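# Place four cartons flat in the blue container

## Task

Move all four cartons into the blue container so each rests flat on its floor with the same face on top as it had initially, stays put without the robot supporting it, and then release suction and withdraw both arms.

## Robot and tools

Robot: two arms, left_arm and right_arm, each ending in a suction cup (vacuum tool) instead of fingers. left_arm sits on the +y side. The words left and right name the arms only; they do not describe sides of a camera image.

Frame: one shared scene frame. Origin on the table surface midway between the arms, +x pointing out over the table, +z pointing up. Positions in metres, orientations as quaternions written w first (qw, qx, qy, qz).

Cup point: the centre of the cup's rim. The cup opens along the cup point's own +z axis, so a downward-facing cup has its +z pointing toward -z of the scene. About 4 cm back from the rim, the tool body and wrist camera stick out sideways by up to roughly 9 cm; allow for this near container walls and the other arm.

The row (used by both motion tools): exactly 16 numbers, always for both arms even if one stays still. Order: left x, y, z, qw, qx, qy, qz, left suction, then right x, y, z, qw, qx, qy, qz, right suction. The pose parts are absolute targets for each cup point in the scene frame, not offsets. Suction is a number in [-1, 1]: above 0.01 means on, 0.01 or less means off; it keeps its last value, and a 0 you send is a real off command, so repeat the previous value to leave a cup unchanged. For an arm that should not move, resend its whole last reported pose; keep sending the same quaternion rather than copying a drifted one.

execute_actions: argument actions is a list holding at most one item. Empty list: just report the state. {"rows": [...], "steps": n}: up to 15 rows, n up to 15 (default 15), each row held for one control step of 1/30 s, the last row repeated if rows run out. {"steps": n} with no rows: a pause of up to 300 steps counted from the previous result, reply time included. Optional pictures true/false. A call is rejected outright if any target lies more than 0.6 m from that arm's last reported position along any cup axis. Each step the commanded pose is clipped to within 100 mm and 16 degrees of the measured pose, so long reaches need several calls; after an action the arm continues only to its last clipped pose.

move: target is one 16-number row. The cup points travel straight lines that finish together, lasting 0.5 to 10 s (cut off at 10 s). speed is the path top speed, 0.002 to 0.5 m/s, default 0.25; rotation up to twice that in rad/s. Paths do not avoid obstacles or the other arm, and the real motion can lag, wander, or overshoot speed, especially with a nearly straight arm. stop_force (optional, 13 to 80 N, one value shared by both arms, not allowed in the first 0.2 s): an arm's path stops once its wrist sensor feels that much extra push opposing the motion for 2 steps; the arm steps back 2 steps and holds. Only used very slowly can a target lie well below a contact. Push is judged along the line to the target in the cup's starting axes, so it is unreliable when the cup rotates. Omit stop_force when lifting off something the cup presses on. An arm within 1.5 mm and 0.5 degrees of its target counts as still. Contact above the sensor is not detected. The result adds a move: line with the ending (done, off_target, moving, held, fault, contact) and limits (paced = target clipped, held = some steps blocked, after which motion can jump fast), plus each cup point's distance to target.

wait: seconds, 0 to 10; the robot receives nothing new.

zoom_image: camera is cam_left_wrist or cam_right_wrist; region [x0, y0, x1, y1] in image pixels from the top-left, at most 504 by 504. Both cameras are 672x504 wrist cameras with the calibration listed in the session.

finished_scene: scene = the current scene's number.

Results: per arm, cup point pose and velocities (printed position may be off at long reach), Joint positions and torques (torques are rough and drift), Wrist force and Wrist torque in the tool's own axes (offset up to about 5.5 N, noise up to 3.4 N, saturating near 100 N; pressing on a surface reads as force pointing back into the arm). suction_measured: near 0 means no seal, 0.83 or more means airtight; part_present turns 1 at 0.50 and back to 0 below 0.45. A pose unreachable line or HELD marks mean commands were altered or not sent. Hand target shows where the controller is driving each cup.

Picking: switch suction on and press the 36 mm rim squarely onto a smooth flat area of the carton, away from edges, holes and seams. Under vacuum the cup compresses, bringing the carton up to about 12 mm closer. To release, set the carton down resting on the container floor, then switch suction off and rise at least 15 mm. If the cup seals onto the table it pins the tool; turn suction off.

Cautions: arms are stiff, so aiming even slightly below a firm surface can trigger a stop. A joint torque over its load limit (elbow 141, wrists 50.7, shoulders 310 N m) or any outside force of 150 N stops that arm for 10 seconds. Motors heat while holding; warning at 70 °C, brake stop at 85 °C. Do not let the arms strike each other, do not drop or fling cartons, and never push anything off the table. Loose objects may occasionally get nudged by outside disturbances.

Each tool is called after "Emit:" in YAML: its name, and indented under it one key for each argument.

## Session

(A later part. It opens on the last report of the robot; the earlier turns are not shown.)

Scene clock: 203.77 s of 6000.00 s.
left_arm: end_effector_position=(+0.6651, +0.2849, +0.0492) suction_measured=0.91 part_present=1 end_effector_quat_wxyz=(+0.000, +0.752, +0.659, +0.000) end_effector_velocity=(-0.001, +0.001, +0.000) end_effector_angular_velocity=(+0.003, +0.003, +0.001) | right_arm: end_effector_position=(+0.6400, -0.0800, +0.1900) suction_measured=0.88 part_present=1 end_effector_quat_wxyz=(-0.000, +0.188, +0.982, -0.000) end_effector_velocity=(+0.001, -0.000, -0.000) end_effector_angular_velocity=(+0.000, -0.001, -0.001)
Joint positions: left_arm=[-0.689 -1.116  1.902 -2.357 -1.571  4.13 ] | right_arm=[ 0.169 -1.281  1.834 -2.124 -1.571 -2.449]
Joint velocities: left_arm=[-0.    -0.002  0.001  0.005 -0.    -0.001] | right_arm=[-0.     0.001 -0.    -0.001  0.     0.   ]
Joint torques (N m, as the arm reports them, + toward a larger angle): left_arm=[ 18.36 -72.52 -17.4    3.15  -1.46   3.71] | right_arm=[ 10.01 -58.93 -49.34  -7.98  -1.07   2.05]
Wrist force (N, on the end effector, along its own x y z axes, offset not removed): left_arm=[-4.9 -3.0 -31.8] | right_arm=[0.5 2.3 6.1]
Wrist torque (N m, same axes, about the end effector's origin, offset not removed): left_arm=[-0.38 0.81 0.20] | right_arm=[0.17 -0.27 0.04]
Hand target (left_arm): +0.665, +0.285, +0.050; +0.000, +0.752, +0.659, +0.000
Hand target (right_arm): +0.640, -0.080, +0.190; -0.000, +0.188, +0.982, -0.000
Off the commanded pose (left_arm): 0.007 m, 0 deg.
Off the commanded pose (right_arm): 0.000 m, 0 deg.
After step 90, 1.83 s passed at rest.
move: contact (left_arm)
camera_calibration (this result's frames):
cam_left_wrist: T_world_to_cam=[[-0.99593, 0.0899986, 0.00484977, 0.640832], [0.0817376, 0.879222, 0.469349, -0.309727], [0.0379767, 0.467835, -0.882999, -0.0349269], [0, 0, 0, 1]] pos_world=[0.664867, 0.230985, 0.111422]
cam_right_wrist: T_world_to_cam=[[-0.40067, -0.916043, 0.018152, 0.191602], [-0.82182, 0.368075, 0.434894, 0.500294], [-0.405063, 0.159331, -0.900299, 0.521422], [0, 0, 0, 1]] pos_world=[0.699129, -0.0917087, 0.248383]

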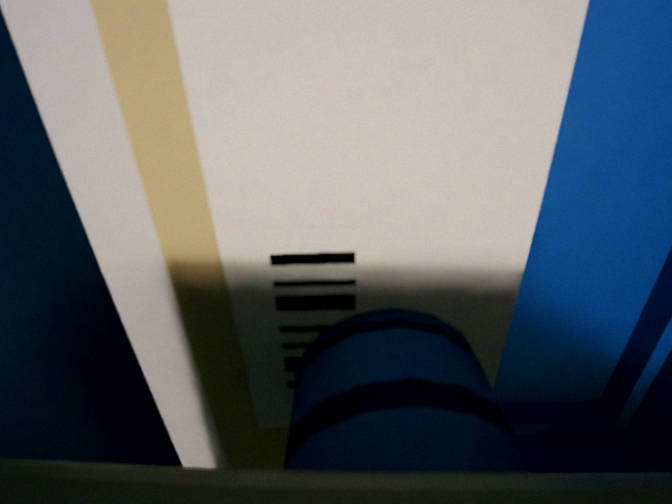

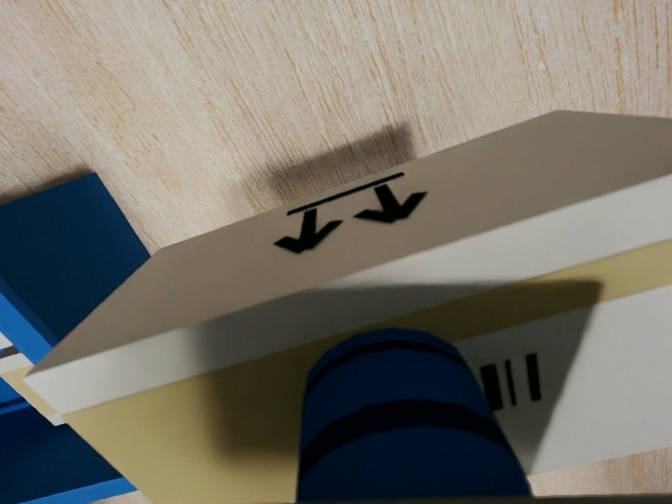

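Emit:
move:
  target: [0.665,0.285,0.051,0,0.752,0.659,0,-1,0.64,-0.08,0.19,0,0.188,0.982,0,1]
  speed: 0.01

Emit:
move:
  target: [0.63,0.27,0.21,0,0.752,0.659,0,-1,0.64,-0.08,0.19,0,0.188,0.982,0,1]
  speed: 0.15

Scene clock: 209.50 s of 6000.00 s.
left_arm: end_effector_position=(+0.6650, +0.2850, +0.0509) suction_measured=0.01 part_present=0 end_effector_quat_wxyz=(+0.000, +0.752, +0.659, +0.000) end_effector_velocity=(+0.000, +0.000, +0.001) end_effector_angular_velocity=(+0.000, -0.000, -0.000) | right_arm: end_effector_position=(+0.6400, -0.0800, +0.1900) suction_measured=0.88 part_present=1 end_effector_quat_wxyz=(-0.000, +0.188, +0.982, +0.000) end_effector_velocity=(+0.000, -0.000, +0.000) end_effector_angular_velocity=(-0.000, -0.001, -0.000)
Joint positions: left_arm=[-0.689 -1.118  1.902 -2.354 -1.571  4.13 ] | right_arm=[ 0.169 -1.281  1.834 -2.124 -1.571 -2.449]
Joint velocities: left_arm=[ 0.    -0.001 -0.     0.001  0.     0.   ] | right_arm=[-0.    -0.    -0.    -0.001 -0.001  0.   ]
Joint torques (N m, as the arm reports them, + toward a larger angle): left_arm=[ -8.16 -81.7  -36.77   1.81  -1.71   3.85] | right_arm=[ 10.3  -57.5  -50.42  -7.58   2.15   1.76]
Wrist force (N, on the end effector, along its own x y z axes, offset not removed): left_arm=[3.9 0.2 -16.5] | right_arm=[3.2 2.3 7.3]
Wrist torque (N m, same axes, about the end effector's origin, offset not removed): left_arm=[0.31 -0.49 0.12] | right_arm=[0.16 -0.60 0.13]
Hand target (left_arm): +0.665, +0.285, +0.051; +0.000, +0.752, +0.659, -0.000
Hand target (right_arm): +0.640, -0.080, +0.190; -0.000, +0.188, +0.982, +0.000
Off the commanded pose (left_arm): 0.000 m, 0 deg.
Off the commanded pose (right_arm): 0.000 m, 0 deg.
After step 90, 2.03 s passed at rest.
move: done
camera_calibration (this result's frames):
cam_left_wrist: T_world_to_cam=[[-0.995928, 0.0900056, 0.00519034, 0.640698], [0.0818938, 0.879092, 0.469565, -0.310691], [0.0377006, 0.468078, -0.882883, -0.0333128], [0, 0, 0, 1]] pos_world=[0.664788, 0.231053, 0.113153]
cam_right_wrist: T_world_to_cam=[[-0.40067, -0.916043, 0.0181142, 0.191638], [-0.821834, 0.368063, 0.434878, 0.500322], [-0.405034, 0.159356, -0.900307, 0.521417], [0, 0, 0, 1]] pos_world=[0.699157, -0.091692, 0.248385]

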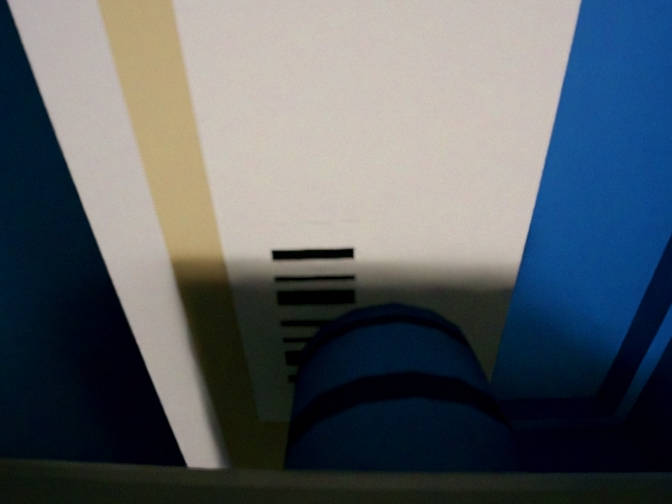

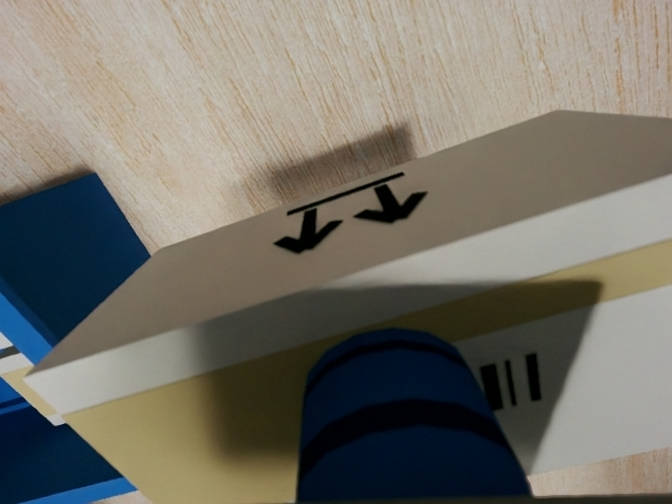

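Scene clock: 211.17 s of 6000.00 s.
left_arm: end_effector_position=(+0.6299, +0.2701, +0.2098) suction_measured=0.01 part_present=0 end_effector_quat_wxyz=(+0.000, +0.752, +0.659, -0.000) end_effector_velocity=(-0.000, +0.000, +0.002) end_effector_angular_velocity=(+0.001, -0.000, -0.001) | right_arm: end_effector_position=(+0.6400, -0.0800, +0.1900) suction_measured=0.88 part_present=1 end_effector_quat_wxyz=(-0.000, +0.188, +0.982, +0.000) end_effector_velocity=(-0.000, -0.000, -0.001) end_effector_angular_velocity=(-0.001, +0.001, +0.000)
Joint positions: left_arm=[-0.733 -1.316  1.841 -2.095 -1.571  4.086] | right_arm=[ 0.169 -1.281  1.834 -2.124 -1.571 -2.449]
Joint velocities: left_arm=[-0.001 -0.002 -0.001  0.004  0.001  0.001] | right_arm=[ 0.     0.001  0.     0.    -0.001  0.   ]
Joint torques (N m, as the arm reports them, + toward a larger angle): left_arm=[-18.36 -83.12 -51.49   0.55  -0.5   -3.32] | right_arm=[ 11.24 -58.9  -50.23  -8.02   1.97   2.01]
Wrist force (N, on the end effector, along its own x y z axes, offset not removed): left_arm=[-4.2 0.3 -0.3] | right_arm=[0.8 1.4 5.9]
Wrist torque (N m, same axes, about the end effector's origin, offset not removed): left_arm=[-0.01 0.53 0.19] | right_arm=[0.02 -0.38 0.02]
Hand target (left_arm): +0.630, +0.270, +0.210; +0.000, +0.752, +0.659, -0.000
Hand target (right_arm): +0.640, -0.080, +0.190; +0.000, +0.188, +0.982, +0.000
Off the commanded pose (left_arm): 0.000 m, 0 deg.
Off the commanded pose (right_arm): 0.000 m, 0 deg.
move: done
camera_calibration (this result's frames):
cam_left_wrist: T_world_to_cam=[[-0.995926, 0.0900195, 0.00522391, 0.606244], [0.0819249, 0.879126, 0.469495, -0.369361], [0.0376712, 0.46801, -0.88292, 0.115261], [0, 0, 0, 1]] pos_world=[0.629692, 0.216198, 0.272013]
cam_right_wrist: T_world_to_cam=[[-0.40067, -0.916043, 0.0181139, 0.191638], [-0.821834, 0.368063, 0.434878, 0.500322], [-0.405034, 0.159356, -0.900307, 0.521416], [0, 0, 0, 1]] pos_world=[0.699157, -0.091692, 0.248385]

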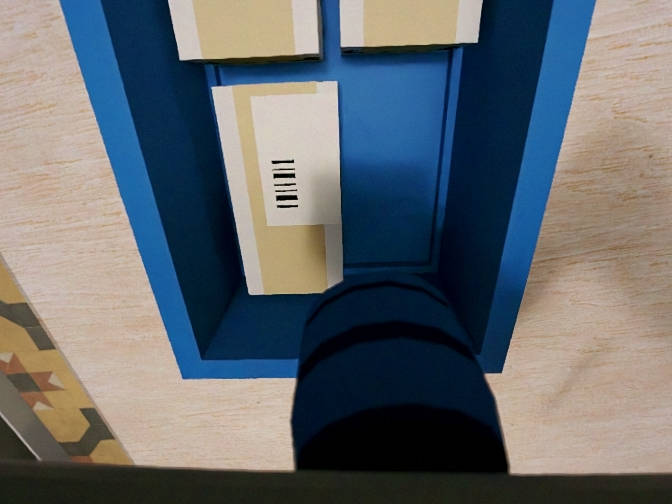

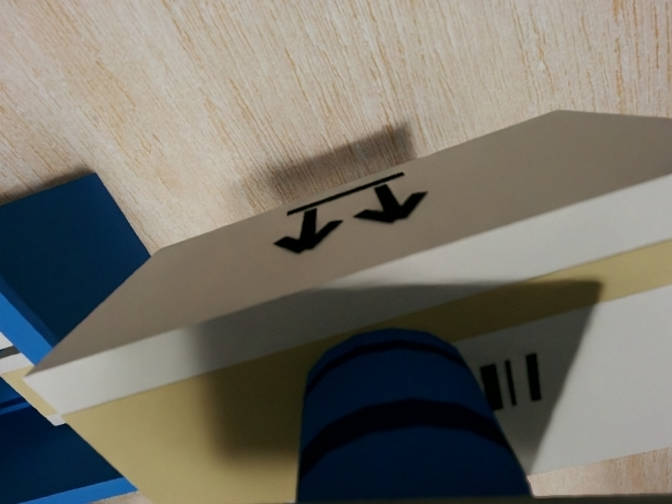

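Emit:
move:
  target: [0.45,0.68,0.33,0,0.752,0.659,0,-1,0.64,-0.08,0.2,0,0.188,0.982,0,1]
  speed: 0.4

Emit:
move:
  target: [0.45,0.68,0.33,0,0.752,0.659,0,-1,0.598,0.283,0.2,0,0.188,0.982,0,1]
  speed: 0.25

Scene clock: 234.40 s of 6000.00 s.
left_arm: end_effector_position=(+0.4502, +0.6800, +0.3297) suction_measured=0.01 part_present=0 end_effector_quat_wxyz=(-0.000, +0.752, +0.659, +0.000) end_effector_velocity=(-0.000, +0.002, +0.001) end_effector_angular_velocity=(-0.001, -0.001, -0.000) | right_arm: end_effector_position=(+0.6400, -0.0800, +0.2000) suction_measured=0.88 part_present=1 end_effector_quat_wxyz=(-0.000, +0.188, +0.982, -0.000) end_effector_velocity=(-0.000, -0.000, -0.001) end_effector_angular_velocity=(-0.001, +0.003, +0.000)
Joint positions: left_arm=[-0.317 -1.91   2.178 -1.838 -1.57   4.502] | right_arm=[ 0.169 -1.29   1.826 -2.107 -1.571 -2.449]
Joint velocities: left_arm=[ 0.004 -0.002 -0.001  0.002 -0.001  0.004] | right_arm=[-0.     0.001 -0.     0.002 -0.    -0.   ]
Joint torques (N m, as the arm reports them, + toward a larger angle): left_arm=[ 18.92 -36.93 -55.17   0.11  -1.88   3.82] | right_arm=[  8.42 -82.09 -50.28  -0.72   2.09   1.8 ]
Wrist force (N, on the end effector, along its own x y z axes, offset not removed): left_arm=[-2.3 2.0 -1.0] | right_arm=[1.1 1.8 3.5]
Wrist torque (N m, same axes, about the end effector's origin, offset not removed): left_arm=[0.33 0.39 -0.01] | right_arm=[0.11 -0.34 0.06]
Hand target (left_arm): +0.450, +0.680, +0.330; -0.000, +0.752, +0.659, +0.000
Hand target (right_arm): +0.640, -0.080, +0.200; +0.000, +0.188, +0.982, +0.000
Off the commanded pose (left_arm): 0.000 m, 0 deg.
Off the commanded pose (right_arm): 0.000 m, 0 deg.
After step 90, 18.30 s passed at rest.
move: done
camera_calibration (this result's frames):
cam_left_wrist: T_world_to_cam=[[-0.99593, 0.0899736, 0.00537027, 0.389738], [0.0819359, 0.878912, 0.469894, -0.771258], [0.037558, 0.468421, -0.882707, 0.0357681], [0, 0, 0, 1]] pos_world=[0.450002, 0.626047, 0.391889]
cam_right_wrist: T_world_to_cam=[[-0.40067, -0.916043, 0.0181145, 0.19145], [-0.821834, 0.368063, 0.434878, 0.495965], [-0.405034, 0.159356, -0.900307, 0.530417], [0, 0, 0, 1]] pos_world=[0.699146, -0.0916954, 0.258386]

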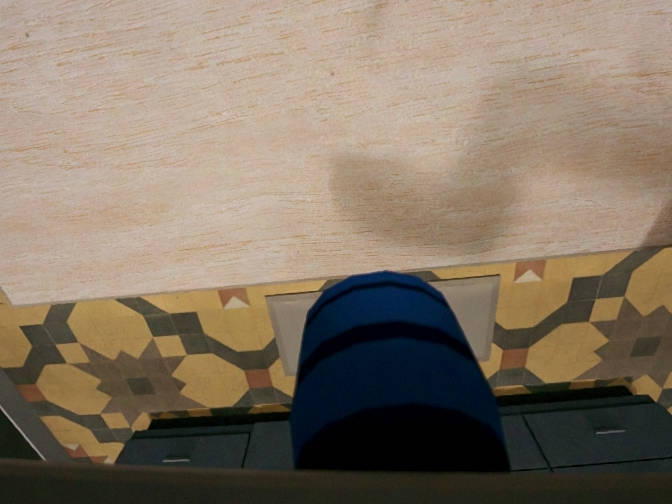

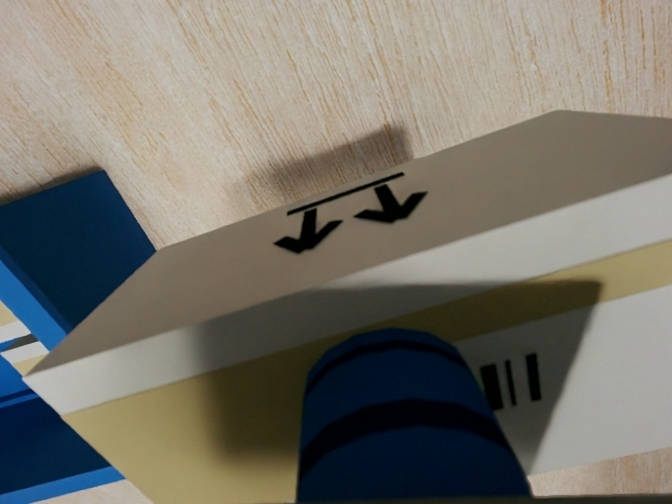

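Scene clock: 236.50 s of 6000.00 s.
left_arm: end_effector_position=(+0.4500, +0.6800, +0.3300) suction_measured=0.01 part_present=0 end_effector_quat_wxyz=(-0.000, +0.752, +0.659, +0.000) end_effector_velocity=(-0.000, +0.000, -0.000) end_effector_angular_velocity=(+0.001, +0.000, -0.000) | right_arm: end_effector_position=(+0.5971, +0.2826, +0.2001) suction_measured=0.88 part_present=1 end_effector_quat_wxyz=(-0.000, +0.188, +0.982, -0.000) end_effector_velocity=(-0.000, +0.002, -0.002) end_effector_angular_velocity=(-0.003, +0.003, -0.000)
Joint positions: left_arm=[-0.317 -1.911  2.178 -1.838 -1.571  4.502] | right_arm=[ 0.553 -0.983  1.365 -1.952 -1.571 -2.065]
Joint velocities: left_arm=[0. 0. 0. 0. 0. 0.] | right_arm=[ 0.002  0.006 -0.006  0.004 -0.001  0.002]
Joint torques (N m, as the arm reports them, + toward a larger angle): left_arm=[-17.53 -37.54 -55.02   0.14  -1.77  -1.56] | right_arm=[  9.86 -91.34 -53.82  -0.98  -2.27   1.89]
Wrist force (N, on the end effector, along its own x y z axes, offset not removed): left_arm=[-4.5 0.2 2.3] | right_arm=[0.1 2.3 6.7]
Wrist torque (N m, same axes, about the end effector's origin, offset not removed): left_arm=[0.08 0.51 0.02] | right_arm=[0.02 -0.18 0.00]
Hand target (left_arm): +0.450, +0.680, +0.330; +0.000, +0.752, +0.659, +0.000
Hand target (right_arm): +0.597, +0.283, +0.200; -0.000, +0.188, +0.982, -0.000
Off the commanded pose (left_arm): 0.000 m, 0 deg.
Off the commanded pose (right_arm): 0.001 m, 0 deg.
move: done
camera_calibration (this result's frames):
cam_left_wrist: T_world_to_cam=[[-0.995928, 0.0899987, 0.0052038, 0.389569], [0.0818943, 0.879094, 0.469561, -0.771365], [0.0376853, 0.468075, -0.882885, 0.0363063], [0, 0, 0, 1]] pos_world=[0.449785, 0.626047, 0.39223]
cam_right_wrist: T_world_to_cam=[[-0.400658, -0.91604, 0.0185644, 0.5063], [-0.821646, 0.36819, 0.435126, 0.327067], [-0.405428, 0.159083, -0.900178, 0.45566], [0, 0, 0, 1]] pos_world=[0.656323, 0.270881, 0.258461]

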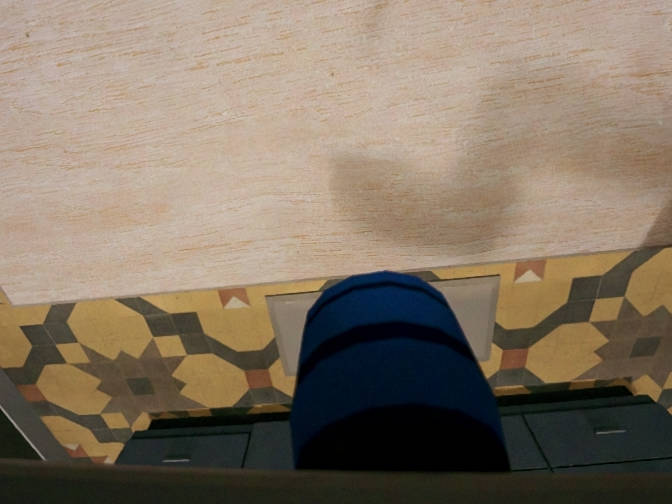

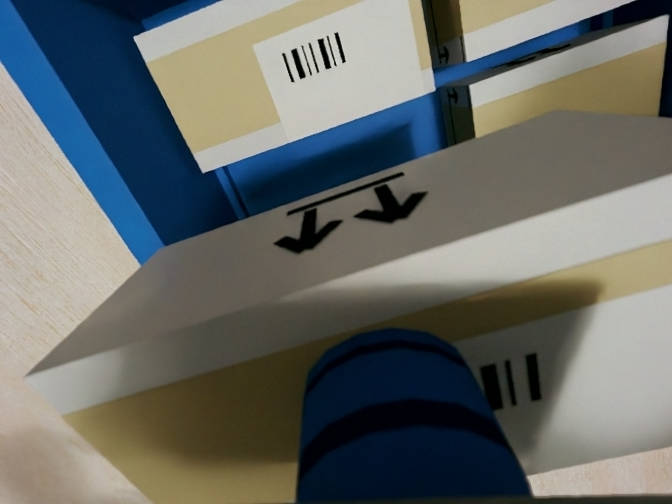

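Emit:
move:
  target: [0.45,0.68,0.33,0,0.752,0.659,0,-1,0.600,0.289,0.125,0,0.188,0.982,0,1]
  speed: 0.04
  stop_force: 13

Scene clock: 255.17 s of 6000.00 s.
left_arm: end_effector_position=(+0.4500, +0.6800, +0.3300) suction_measured=0.01 part_present=0 end_effector_quat_wxyz=(+0.000, +0.752, +0.659, +0.000) end_effector_velocity=(-0.000, -0.000, -0.000) end_effector_angular_velocity=(-0.001, +0.001, -0.000) | right_arm: end_effector_position=(+0.6000, +0.2890, +0.1253) suction_measured=0.88 part_present=1 end_effector_quat_wxyz=(+0.000, +0.188, +0.982, -0.000) end_effector_velocity=(-0.000, +0.001, -0.003) end_effector_angular_velocity=(+0.001, -0.000, +0.000)
Joint positions: left_arm=[-0.317 -1.911  2.178 -1.838 -1.571  4.502] | right_arm=[ 0.556 -0.921  1.405 -2.054 -1.571 -2.062]
Joint velocities: left_arm=[-0.    -0.     0.     0.    -0.001  0.   ] | right_arm=[ 0.001  0.003  0.001 -0.005  0.001  0.   ]
Joint torques (N m, as the arm reports them, + toward a larger angle): left_arm=[-17.81 -35.88 -54.87  -0.17  -1.89   3.88] | right_arm=[ 12.25 -86.88 -39.64  -7.53  -0.09   1.95]
Wrist force (N, on the end effector, along its own x y z axes, offset not removed): left_arm=[-3.4 0.0 0.5] | right_arm=[-0.8 2.8 5.3]
Wrist torque (N m, same axes, about the end effector's origin, offset not removed): left_arm=[-0.05 0.35 0.26] | right_arm=[0.25 0.04 0.12]
Hand target (left_arm): +0.450, +0.680, +0.330; +0.000, +0.752, +0.659, +0.000
Hand target (right_arm): +0.600, +0.289, +0.125; -0.000, +0.188, +0.982, -0.000
Off the commanded pose (left_arm): 0.000 m, 0 deg.
Off the commanded pose (right_arm): 0.000 m, 0 deg.
After step 90, 13.40 s passed at rest.
move: done
camera_calibration (this result's frames):
cam_left_wrist: T_world_to_cam=[[-0.995927, 0.0900148, 0.00520295, 0.389558], [0.0819081, 0.879093, 0.46956, -0.771371], [0.0376935, 0.468074, -0.882885, 0.0363045], [0, 0, 0, 1]] pos_world=[0.449784, 0.626047, 0.392231]
cam_right_wrist: T_world_to_cam=[[-0.40067, -0.916043, 0.0181289, 0.514831], [-0.821833, 0.368069, 0.434874, 0.359791], [-0.405036, 0.159342, -0.900309, 0.388168], [0, 0, 0, 1]] pos_world=[0.659187, 0.277329, 0.183675]

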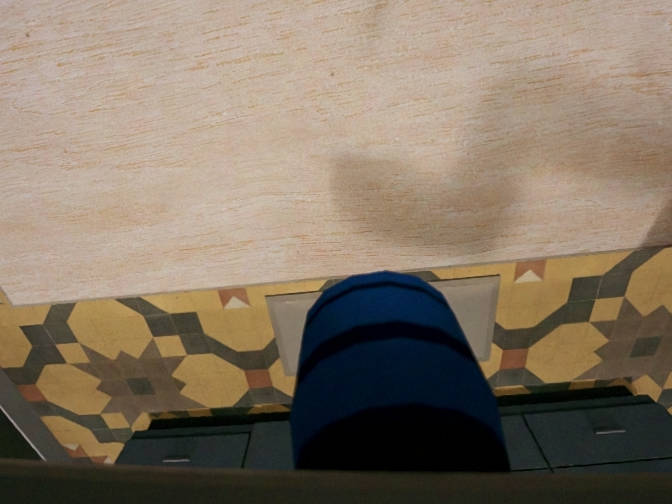

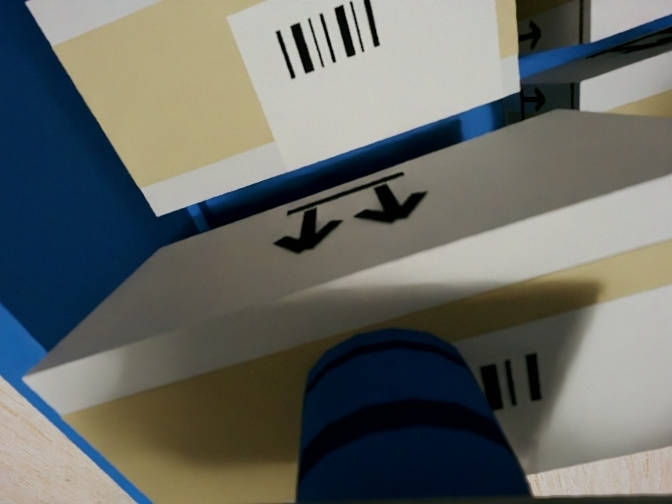

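Emit:
move:
  target: [0.45,0.68,0.33,0,0.752,0.659,0,-1,0.599,0.289,0.042,0,0.188,0.982,0,1]
  speed: 0.02
  stop_force: 13

Scene clock: 265.27 s of 6000.00 s.
left_arm: end_effector_position=(+0.4500, +0.6800, +0.3300) suction_measured=0.01 part_present=0 end_effector_quat_wxyz=(+0.000, +0.752, +0.659, +0.000) end_effector_velocity=(-0.000, -0.000, -0.000) end_effector_angular_velocity=(-0.001, +0.000, -0.000) | right_arm: end_effector_position=(+0.5993, +0.2890, +0.0706) suction_measured=0.88 part_present=1 end_effector_quat_wxyz=(-0.000, +0.188, +0.982, -0.000) end_effector_velocity=(-0.000, -0.000, +0.007) end_effector_angular_velocity=(-0.001, +0.001, -0.000)
Joint positions: left_arm=[-0.317 -1.911  2.178 -1.838 -1.571  4.502] | right_arm=[ 0.556 -0.877  1.436 -2.13  -1.571 -2.062]
Joint velocities: left_arm=[ 0.     0.     0.    -0.    -0.001  0.   ] | right_arm=[-0.    -0.006 -0.003  0.01  -0.     0.   ]
Joint torques (N m, as the arm reports them, + toward a larger angle): left_arm=[-18.13 -36.09 -54.85   0.21  -2.06   3.76] | right_arm=[  11.74 -106.27  -46.84   -1.17    1.79    1.41]
Wrist force (N, on the end effector, along its own x y z axes, offset not removed): left_arm=[-4.8 -4.6 0.9] | right_arm=[1.9 0.4 -0.7]
Wrist torque (N m, same axes, about the end effector's origin, offset not removed): left_arm=[-0.61 0.46 0.32] | right_arm=[-0.07 -0.14 0.11]
Hand target (left_arm): +0.450, +0.680, +0.330; +0.000, +0.752, +0.659, -0.000
Hand target (right_arm): +0.599, +0.289, +0.072; +0.000, +0.188, +0.982, +0.000
Off the commanded pose (left_arm): 0.000 m, 0 deg.
Off the commanded pose (right_arm): 0.029 m, 0 deg.
After step 90, 4.00 s passed at rest.
move: contact (right_arm)
camera_calibration (this result's frames):
cam_left_wrist: T_world_to_cam=[[-0.995927, 0.0900149, 0.00520316, 0.389557], [0.0819083, 0.879093, 0.46956, -0.771371], [0.0376934, 0.468074, -0.882885, 0.0363046], [0, 0, 0, 1]] pos_world=[0.449784, 0.626047, 0.392231]
cam_right_wrist: T_world_to_cam=[[-0.400666, -0.916042, 0.0182932, 0.515501], [-0.821765, 0.368116, 0.434963, 0.38295], [-0.405178, 0.159242, -0.900263, 0.338734], [0, 0, 0, 1]] pos_world=[0.658486, 0.27731, 0.12895]

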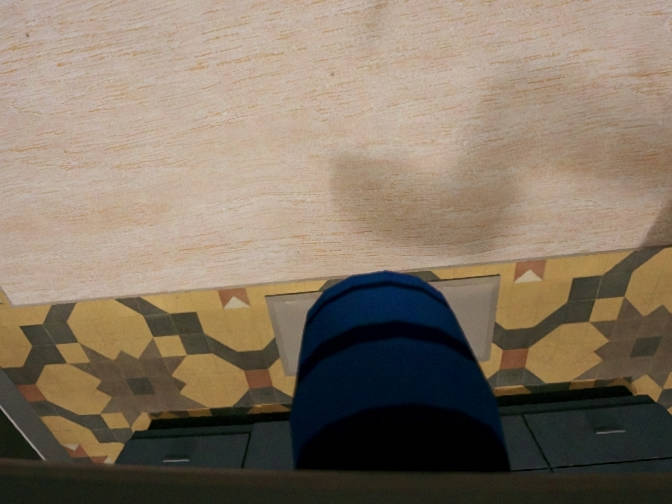

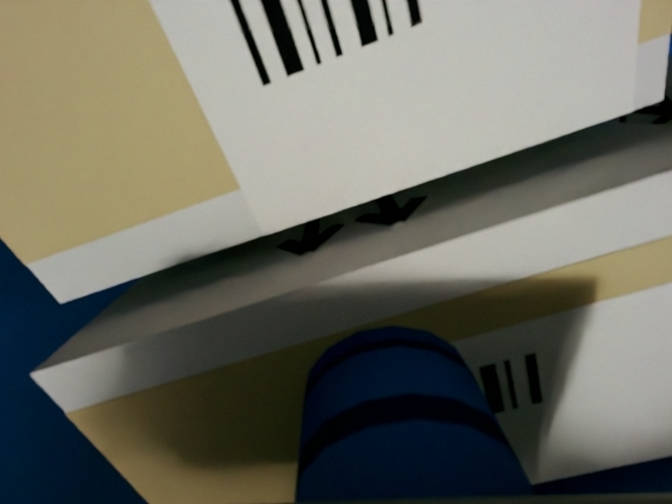

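Emit:
move:
  target: [0.45,0.68,0.33,0,0.752,0.659,0,-1,0.6025,0.288,0.078,0,0.188,0.982,0,1]
  speed: 0.01

Emit:
move:
  target: [0.45,0.68,0.33,0,0.752,0.659,0,-1,0.6025,0.288,0.042,0,0.188,0.982,0,1]
  speed: 0.008
  stop_force: 15

Scene clock: 282.33 s of 6000.00 s.
left_arm: end_effector_position=(+0.4500, +0.6800, +0.3300) suction_measured=0.01 part_present=0 end_effector_quat_wxyz=(+0.000, +0.752, +0.659, +0.000) end_effector_velocity=(-0.001, -0.000, -0.001) end_effector_angular_velocity=(-0.001, +0.002, +0.001) | right_arm: end_effector_position=(+0.6024, +0.2880, +0.0778) suction_measured=0.88 part_present=1 end_effector_quat_wxyz=(+0.000, +0.188, +0.982, +0.000) end_effector_velocity=(+0.001, -0.000, +0.003) end_effector_angular_velocity=(+0.000, -0.001, -0.000)
Joint positions: left_arm=[-0.317 -1.911  2.178 -1.838 -1.571  4.502] | right_arm=[ 0.554 -0.881  1.43  -2.119 -1.571 -2.064]
Joint velocities: left_arm=[ 0.    -0.     0.002 -0.    -0.001 -0.001] | right_arm=[-0.001 -0.002 -0.002  0.003 -0.001 -0.001]
Joint torques (N m, as the arm reports them, + toward a larger angle): left_arm=[-18.31 -34.77 -54.75  -0.03  -1.87   3.92] | right_arm=[  -6.88 -113.61  -50.75   -0.56   -0.49   -2.06]
Wrist force (N, on the end effector, along its own x y z axes, offset not removed): left_arm=[0.0 -4.1 2.2] | right_arm=[0.2 3.0 7.7]
Wrist torque (N m, same axes, about the end effector's origin, offset not removed): left_arm=[-0.58 -0.14 0.32] | right_arm=[0.21 -0.12 0.08]
Hand target (left_arm): +0.450, +0.680, +0.330; +0.000, +0.752, +0.659, -0.000
Hand target (right_arm): +0.602, +0.288, +0.078; +0.000, +0.188, +0.982, +0.000
Off the commanded pose (left_arm): 0.000 m, 0 deg.
Off the commanded pose (right_arm): 0.000 m, 0 deg.
After step 90, 13.13 s passed at rest.
move: done
camera_calibration (this result's frames):
cam_left_wrist: T_world_to_cam=[[-0.995927, 0.090015, 0.005203, 0.389557], [0.0819083, 0.879093, 0.46956, -0.771371], [0.0376935, 0.468074, -0.882885, 0.0363047], [0, 0, 0, 1]] pos_world=[0.449784, 0.626047, 0.392231]
cam_right_wrist: T_world_to_cam=[[-0.400673, -0.916043, 0.0180936, 0.515744], [-0.821837, 0.368057, 0.434876, 0.382757], [-0.405024, 0.159373, -0.900309, 0.346481], [0, 0, 0, 1]] pos_world=[0.661542, 0.276347, 0.136156]

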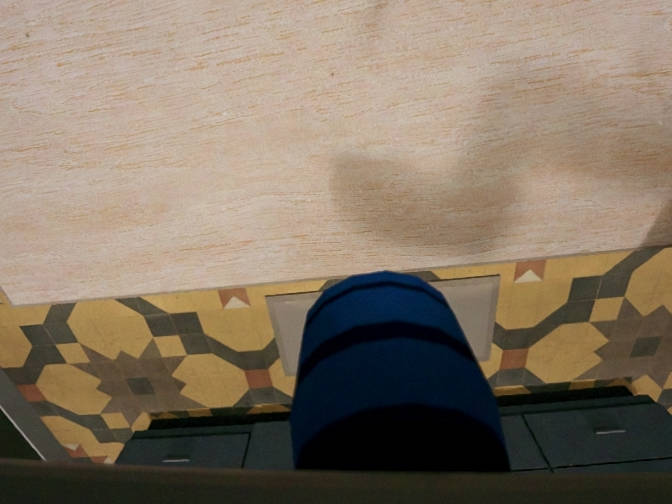

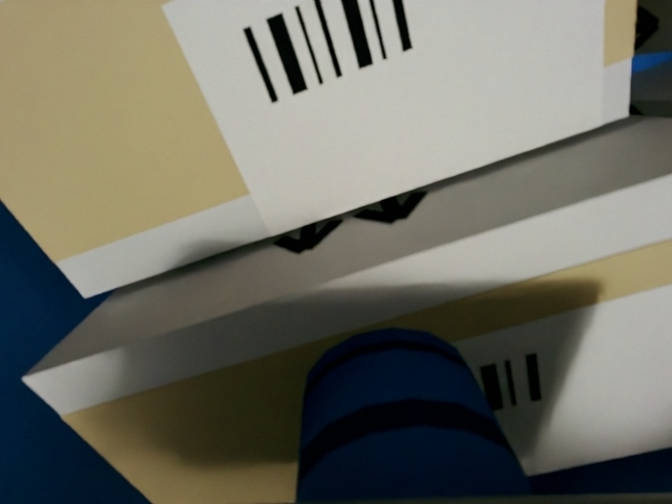

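Scene clock: 284.73 s of 6000.00 s.
left_arm: end_effector_position=(+0.4500, +0.6800, +0.3300) suction_measured=0.01 part_present=0 end_effector_quat_wxyz=(+0.000, +0.752, +0.659, +0.000) end_effector_velocity=(+0.000, -0.000, +0.000) end_effector_angular_velocity=(-0.000, -0.000, -0.000) | right_arm: end_effector_position=(+0.6025, +0.2881, +0.0618) suction_measured=0.88 part_present=1 end_effector_quat_wxyz=(+0.000, +0.188, +0.982, +0.000) end_effector_velocity=(-0.001, -0.001, -0.000) end_effector_angular_velocity=(-0.003, +0.004, +0.000)
Joint positions: left_arm=[-0.317 -1.911  2.178 -1.838 -1.571  4.502] | right_arm=[ 0.554 -0.867  1.437 -2.142 -1.571 -2.065]
Joint velocities: left_arm=[-0. -0. -0.  0. -0.  0.] | right_arm=[ 0.    -0.     0.     0.005  0.     0.   ]
Joint torques (N m, as the arm reports them, + toward a larger angle): left_arm=[-17.98 -32.54 -54.29   0.08  -1.73   3.69] | right_arm=[ -1.19 -88.66 -32.66   2.37  -0.93   0.06]
Wrist force (N, on the end effector, along its own x y z axes, offset not removed): left_arm=[-5.4 4.3 -0.7] | right_arm=[2.9 2.2 -22.0]
Wrist torque (N m, same axes, about the end effector's origin, offset not removed): left_arm=[0.88 0.76 0.17] | right_arm=[0.23 -0.53 0.09]
Hand target (left_arm): +0.450, +0.680, +0.330; +0.000, +0.752, +0.659, -0.000
Hand target (right_arm): +0.602, +0.288, +0.062; +0.000, +0.188, +0.982, +0.000
Off the commanded pose (left_arm): 0.000 m, 0 deg.
Off the commanded pose (right_arm): 0.020 m, 0 deg.
move: contact (right_arm)
camera_calibration (this result's frames):
cam_left_wrist: T_world_to_cam=[[-0.995927, 0.0900151, 0.00520325, 0.389557], [0.0819085, 0.879093, 0.46956, -0.771371], [0.0376934, 0.468074, -0.882885, 0.0363046], [0, 0, 0, 1]] pos_world=[0.449784, 0.626047, 0.392231]
cam_right_wrist: T_world_to_cam=[[-0.400677, -0.916047, 0.0178029, 0.516155], [-0.821946, 0.367966, 0.434749, 0.389896], [-0.404801, 0.159561, -0.900376, 0.331916], [0, 0, 0, 1]] pos_world=[0.661645, 0.276393, 0.120153]

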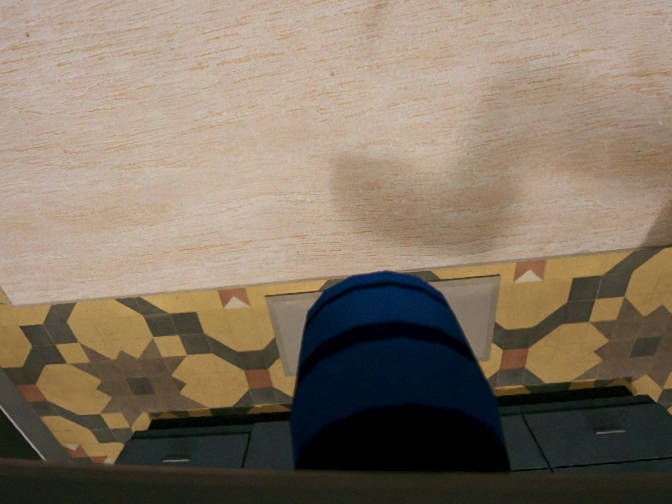

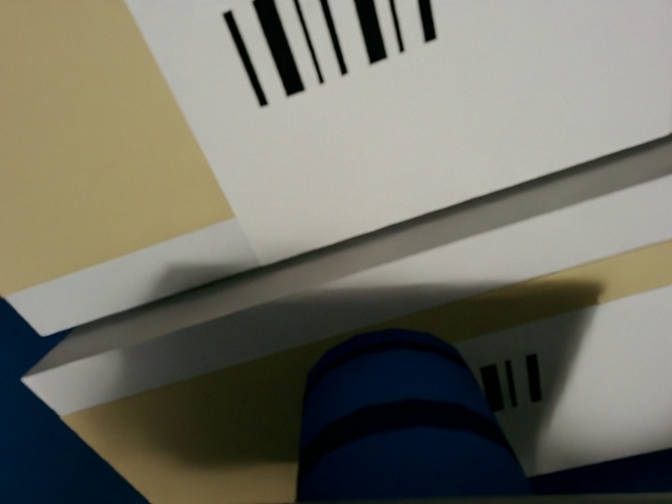

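Emit:
move:
  target: [0.45,0.68,0.33,0,0.752,0.659,0,-1,0.6025,0.288,0.068,0,0.188,0.982,0,1]
  speed: 0.01

Emit:
move:
  target: [0.45,0.68,0.33,0,0.752,0.659,0,-1,0.609,0.288,0.068,0,0.188,0.982,0,1]
  speed: 0.004
  stop_force: 15

Emit:
move:
  target: [0.45,0.68,0.33,0,0.752,0.659,0,-1,0.608,0.288,0.042,0,0.188,0.982,0,1]
  speed: 0.008
  stop_force: 15

Scene clock: 309.67 s of 6000.00 s.
left_arm: end_effector_position=(+0.4500, +0.6800, +0.3300) suction_measured=0.01 part_present=0 end_effector_quat_wxyz=(+0.000, +0.752, +0.659, +0.000) end_effector_velocity=(+0.000, +0.000, +0.000) end_effector_angular_velocity=(-0.000, -0.000, -0.000) | right_arm: end_effector_position=(+0.6025, +0.2880, +0.0677) suction_measured=0.88 part_present=1 end_effector_quat_wxyz=(+0.000, +0.188, +0.982, +0.000) end_effector_velocity=(-0.000, -0.000, +0.002) end_effector_angular_velocity=(-0.001, +0.001, +0.000)
Joint positions: left_arm=[-0.317 -1.911  2.178 -1.838 -1.571  4.502] | right_arm=[ 0.554 -0.872  1.435 -2.133 -1.571 -2.065]
Joint velocities: left_arm=[ 0. -0. -0. -0.  0.  0.] | right_arm=[ 0.    -0.002 -0.001  0.004  0.     0.   ]
Joint torques (N m, as the arm reports them, + toward a larger angle): left_arm=[-18.55 -32.96 -55.17  -0.07  -1.85   3.62] | right_arm=[  -8.6  -116.28  -49.69   -0.93   -1.61   -2.14]
Wrist force (N, on the end effector, along its own x y z axes, offset not removed): left_arm=[-3.1 1.6 -9.8] | right_arm=[2.2 0.4 8.5]
Wrist torque (N m, same axes, about the end effector's origin, offset not removed): left_arm=[0.40 0.10 0.21] | right_arm=[-0.16 -0.55 0.06]
Hand target (left_arm): +0.450, +0.680, +0.330; +0.000, +0.752, +0.659, -0.000
Hand target (right_arm): +0.602, +0.288, +0.068; +0.000, +0.188, +0.982, +0.000
Off the commanded pose (left_arm): 0.000 m, 0 deg.
Off the commanded pose (right_arm): 0.000 m, 0 deg.
After step 90, 21.13 s passed at rest.
move: done
camera_calibration (this result's frames):
cam_left_wrist: T_world_to_cam=[[-0.995927, 0.0900151, 0.00520334, 0.389557], [0.0819086, 0.879093, 0.46956, -0.771371], [0.0376933, 0.468074, -0.882885, 0.0363047], [0, 0, 0, 1]] pos_world=[0.449784, 0.626047, 0.392231]
cam_right_wrist: T_world_to_cam=[[-0.400668, -0.916045, 0.0181007, 0.515931], [-0.821837, 0.368055, 0.434879, 0.38722], [-0.40503, 0.159366, -0.900307, 0.337502], [0, 0, 0, 1]] pos_world=[0.661647, 0.276311, 0.126123]

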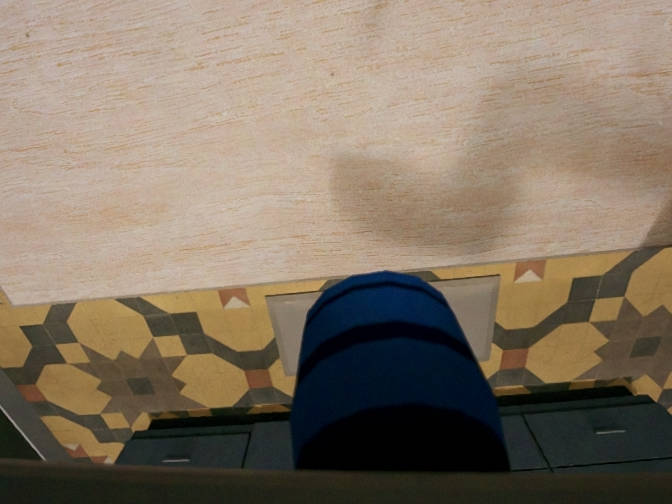

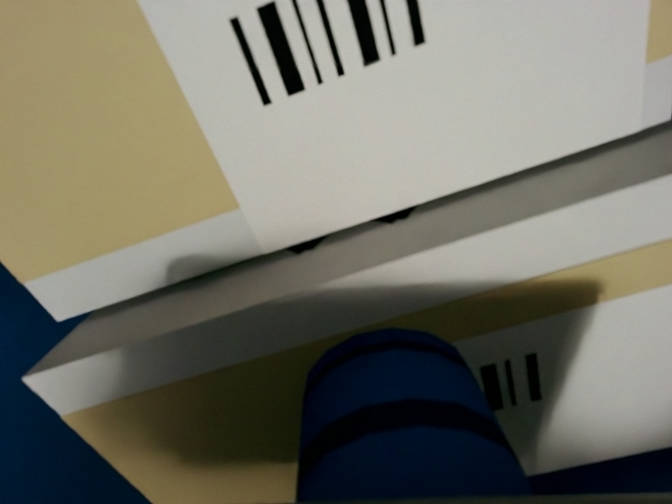

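Scene clock: 311.50 s of 6000.00 s.
left_arm: end_effector_position=(+0.4500, +0.6800, +0.3300) suction_measured=0.01 part_present=0 end_effector_quat_wxyz=(+0.000, +0.752, +0.659, +0.000) end_effector_velocity=(+0.000, -0.001, +0.000) end_effector_angular_velocity=(-0.002, +0.000, +0.001) | right_arm: end_effector_position=(+0.6089, +0.2880, +0.0680) suction_measured=0.88 part_present=1 end_effector_quat_wxyz=(+0.000, +0.188, +0.982, +0.000) end_effector_velocity=(+0.001, -0.000, -0.000) end_effector_angular_velocity=(-0.001, -0.000, +0.000)
Joint positions: left_arm=[-0.317 -1.911  2.178 -1.838 -1.571  4.502] | right_arm=[ 0.55  -0.867  1.424 -2.128 -1.571 -2.069]
Joint velocities: left_arm=[ 0.    -0.    -0.001  0.    -0.002 -0.   ] | right_arm=[-0.     0.001 -0.002  0.001 -0.001 -0.001]
Joint torques (N m, as the arm reports them, + toward a larger angle): left_arm=[-17.93 -32.46 -53.79  -0.13  -1.66   3.64] | right_arm=[ -8.33 -91.6  -51.21  -0.87  -2.22  -2.14]
Wrist force (N, on the end effector, along its own x y z axes, offset not removed): left_arm=[-4.3 -0.6 -3.1] | right_arm=[1.5 1.5 6.5]
Wrist torque (N m, same axes, about the end effector's origin, offset not removed): left_arm=[0.05 0.61 0.09] | right_arm=[-0.03 -0.36 0.02]
Hand target (left_arm): +0.450, +0.680, +0.330; +0.000, +0.752, +0.659, -0.000
Hand target (right_arm): +0.609, +0.288, +0.068; +0.000, +0.188, +0.982, +0.000
Off the commanded pose (left_arm): 0.000 m, 0 deg.
Off the commanded pose (right_arm): 0.000 m, 0 deg.
move: done
camera_calibration (this result's frames):
cam_left_wrist: T_world_to_cam=[[-0.995927, 0.0900151, 0.00520329, 0.389557], [0.0819085, 0.879093, 0.46956, -0.771371], [0.0376933, 0.468074, -0.882885, 0.0363047], [0, 0, 0, 1]] pos_world=[0.449784, 0.626047, 0.392231]
cam_right_wrist: T_world_to_cam=[[-0.400672, -0.916043, 0.0181022, 0.518498], [-0.821835, 0.36806, 0.434879, 0.392363], [-0.405031, 0.159367, -0.900307, 0.340328], [0, 0, 0, 1]] pos_world=[0.668048, 0.276317, 0.126383]

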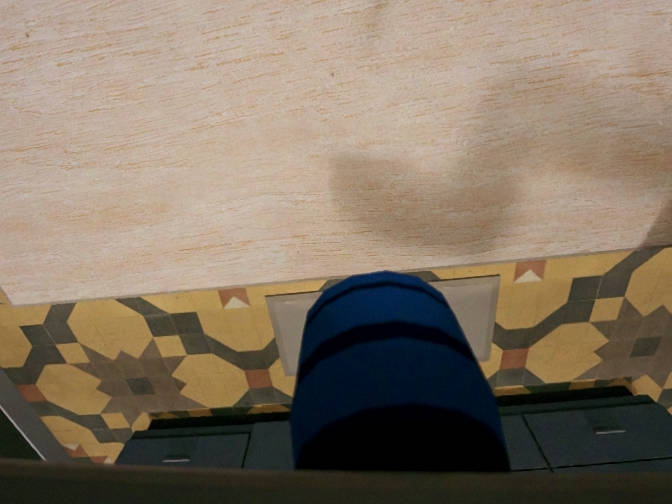

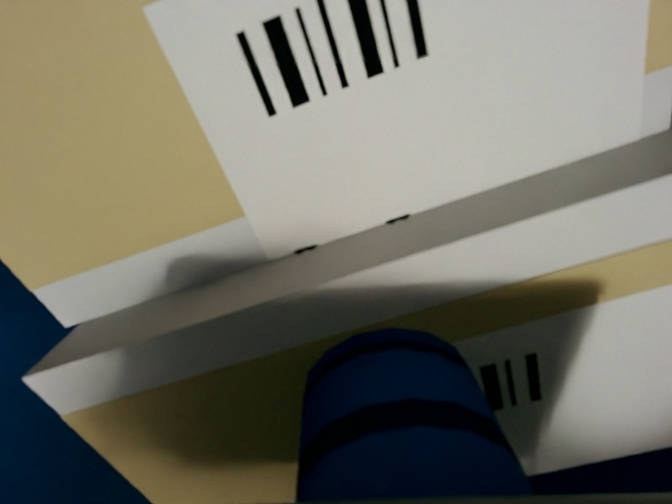

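Scene clock: 312.67 s of 6000.00 s.
left_arm: end_effector_position=(+0.4500, +0.6800, +0.3300) suction_measured=0.01 part_present=0 end_effector_quat_wxyz=(+0.000, +0.752, +0.659, +0.000) end_effector_velocity=(-0.000, -0.000, +0.000) end_effector_angular_velocity=(-0.001, +0.000, +0.001) | right_arm: end_effector_position=(+0.6087, +0.2881, +0.0618) suction_measured=0.88 part_present=1 end_effector_quat_wxyz=(+0.000, +0.188, +0.982, +0.000) end_effector_velocity=(-0.000, -0.001, +0.001) end_effector_angular_velocity=(-0.003, +0.002, -0.000)
Joint positions: left_arm=[-0.317 -1.911  2.178 -1.838 -1.571  4.502] | right_arm=[ 0.55  -0.862  1.427 -2.137 -1.571 -2.069]
Joint velocities: left_arm=[ 0.    -0.    -0.     0.    -0.001 -0.001] | right_arm=[-0.    -0.001 -0.001  0.005 -0.001  0.   ]
Joint torques (N m, as the arm reports them, + toward a larger angle): left_arm=[-18.83 -32.08 -54.04  -0.1   -1.75   3.67] | right_arm=[  7.27 -89.56 -32.61   2.43  -1.48   1.24]
Wrist force (N, on the end effector, along its own x y z axes, offset not removed): left_arm=[-0.6 1.3 -1.1] | right_arm=[0.2 3.1 -19.3]
Wrist torque (N m, same axes, about the end effector's origin, offset not removed): left_arm=[0.33 0.07 0.13] | right_arm=[0.33 -0.28 0.00]
Hand target (left_arm): +0.450, +0.680, +0.330; +0.000, +0.752, +0.659, -0.000
Hand target (right_arm): +0.609, +0.288, +0.062; +0.000, +0.188, +0.982, +0.000
Off the commanded pose (left_arm): 0.000 m, 0 deg.
Off the commanded pose (right_arm): 0.020 m, 0 deg.
move: contact (right_arm)
camera_calibration (this result's frames):
cam_left_wrist: T_world_to_cam=[[-0.995927, 0.090015, 0.00520298, 0.389557], [0.0819083, 0.879093, 0.46956, -0.771371], [0.0376936, 0.468074, -0.882885, 0.0363048], [0, 0, 0, 1]] pos_world=[0.449784, 0.626047, 0.392231]
cam_right_wrist: T_world_to_cam=[[-0.400681, -0.916044, 0.0178251, 0.518622], [-0.821946, 0.367981, 0.434735, 0.395025], [-0.404796, 0.159539, -0.900382, 0.33447], [0, 0, 0, 1]] pos_world=[0.667883, 0.276358, 0.120175]

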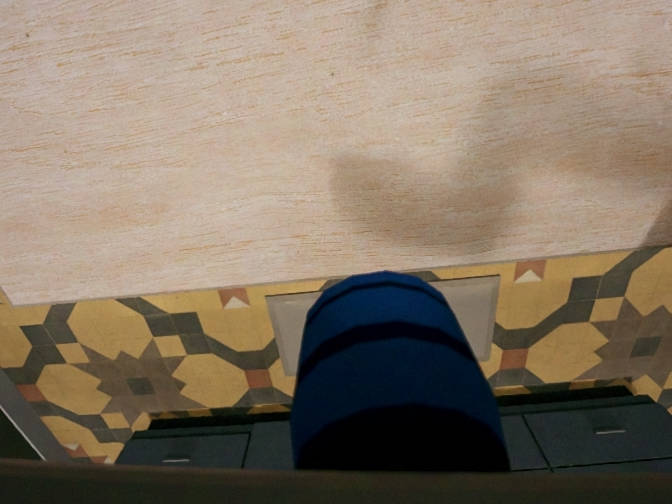

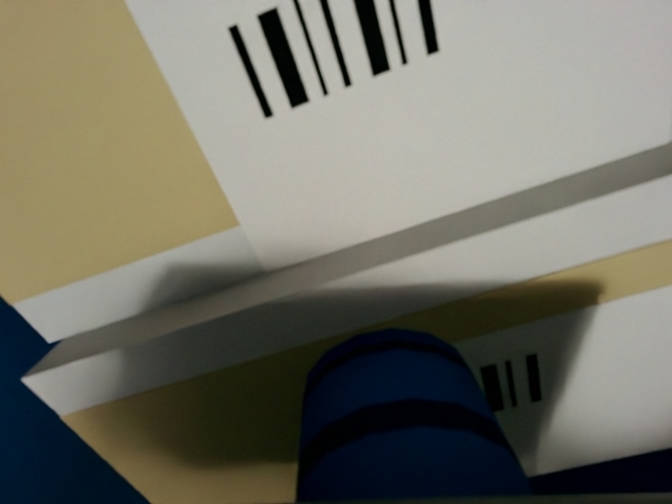

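Emit:
move:
  target: [0.78,0.45,0.27,0,-0.246,0.969,0,-1,0.608,0.288,0.064,0,0.188,0.982,0,1]
  speed: 0.3

Scene clock: 336.90 s of 6000.00 s.
left_arm: end_effector_position=(+0.7797, +0.4499, +0.2703) suction_measured=0.01 part_present=0 end_effector_quat_wxyz=(+0.000, -0.245, +0.969, -0.000) end_effector_velocity=(+0.002, -0.001, -0.000) end_effector_angular_velocity=(+0.001, +0.000, +0.014) | right_arm: end_effector_position=(+0.6080, +0.2880, +0.0640) suction_measured=0.88 part_present=1 end_effector_quat_wxyz=(-0.000, +0.188, +0.982, +0.000) end_effector_velocity=(-0.000, +0.001, +0.001) end_effector_angular_velocity=(+0.001, -0.001, +0.001)
Joint positions: left_arm=[-0.442 -1.255  1.642 -1.957 -1.571  2.179] | right_arm=[ 0.55  -0.864  1.427 -2.134 -1.571 -2.068]
Joint velocities: left_arm=[-0.001  0.004 -0.005  0.002  0.    -0.015] | right_arm=[ 0.001 -0.001 -0.    -0.    -0.     0.   ]
Joint torques (N m, as the arm reports them, + toward a larger angle): left_arm=[-16.63 -53.16 -50.96   0.13   1.51  -3.26] | right_arm=[  11.65 -115.77  -36.18   -1.05    0.7     1.84]
Wrist force (N, on the end effector, along its own x y z axes, offset not removed): left_arm=[-4.3 3.5 3.6] | right_arm=[1.4 0.8 4.7]
Wrist torque (N m, same axes, about the end effector's origin, offset not removed): left_arm=[0.49 0.38 0.08] | right_arm=[-0.09 -0.43 0.04]
Hand target (left_arm): +0.780, +0.450, +0.270; +0.000, -0.246, +0.969, -0.000
Hand target (right_arm): +0.608, +0.288, +0.064; +0.000, +0.188, +0.982, -0.000
Off the commanded pose (left_arm): 0.000 m, 0 deg.
Off the commanded pose (right_arm): 0.000 m, 0 deg.
After step 90, 17.00 s passed at rest.
move: done
camera_calibration (this result's frames):
cam_left_wrist: T_world_to_cam=[[0.511716, -0.859137, 0.00544433, -0.00964388], [-0.759849, -0.449603, 0.469561, 0.686009], [-0.400969, -0.244419, -0.882883, 0.741441], [0, 0, 0, 1]] pos_world=[0.823494, 0.481368, 0.332535]
cam_right_wrist: T_world_to_cam=[[-0.400671, -0.916043, 0.0181124, 0.518202], [-0.821832, 0.368063, 0.434882, 0.393369], [-0.405037, 0.159359, -0.900305, 0.336374], [0, 0, 0, 1]] pos_world=[0.667155, 0.276306, 0.122384]

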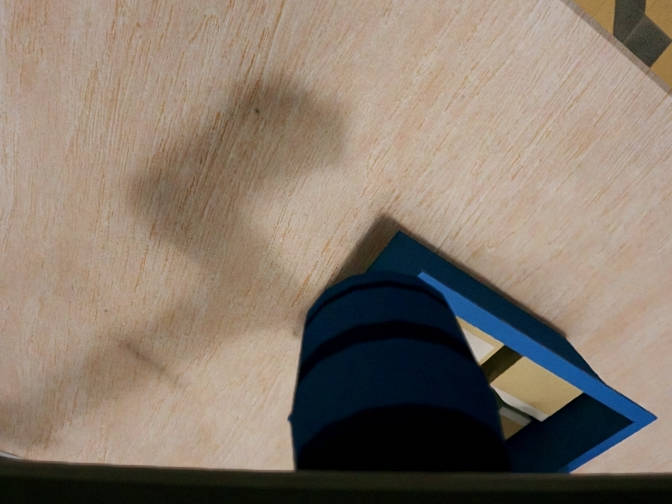

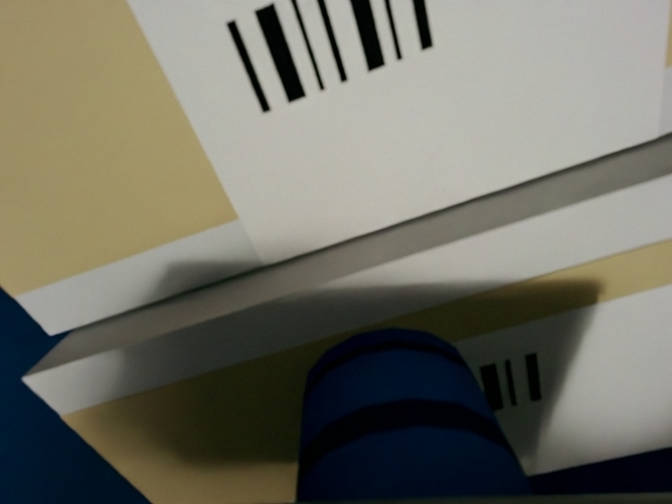

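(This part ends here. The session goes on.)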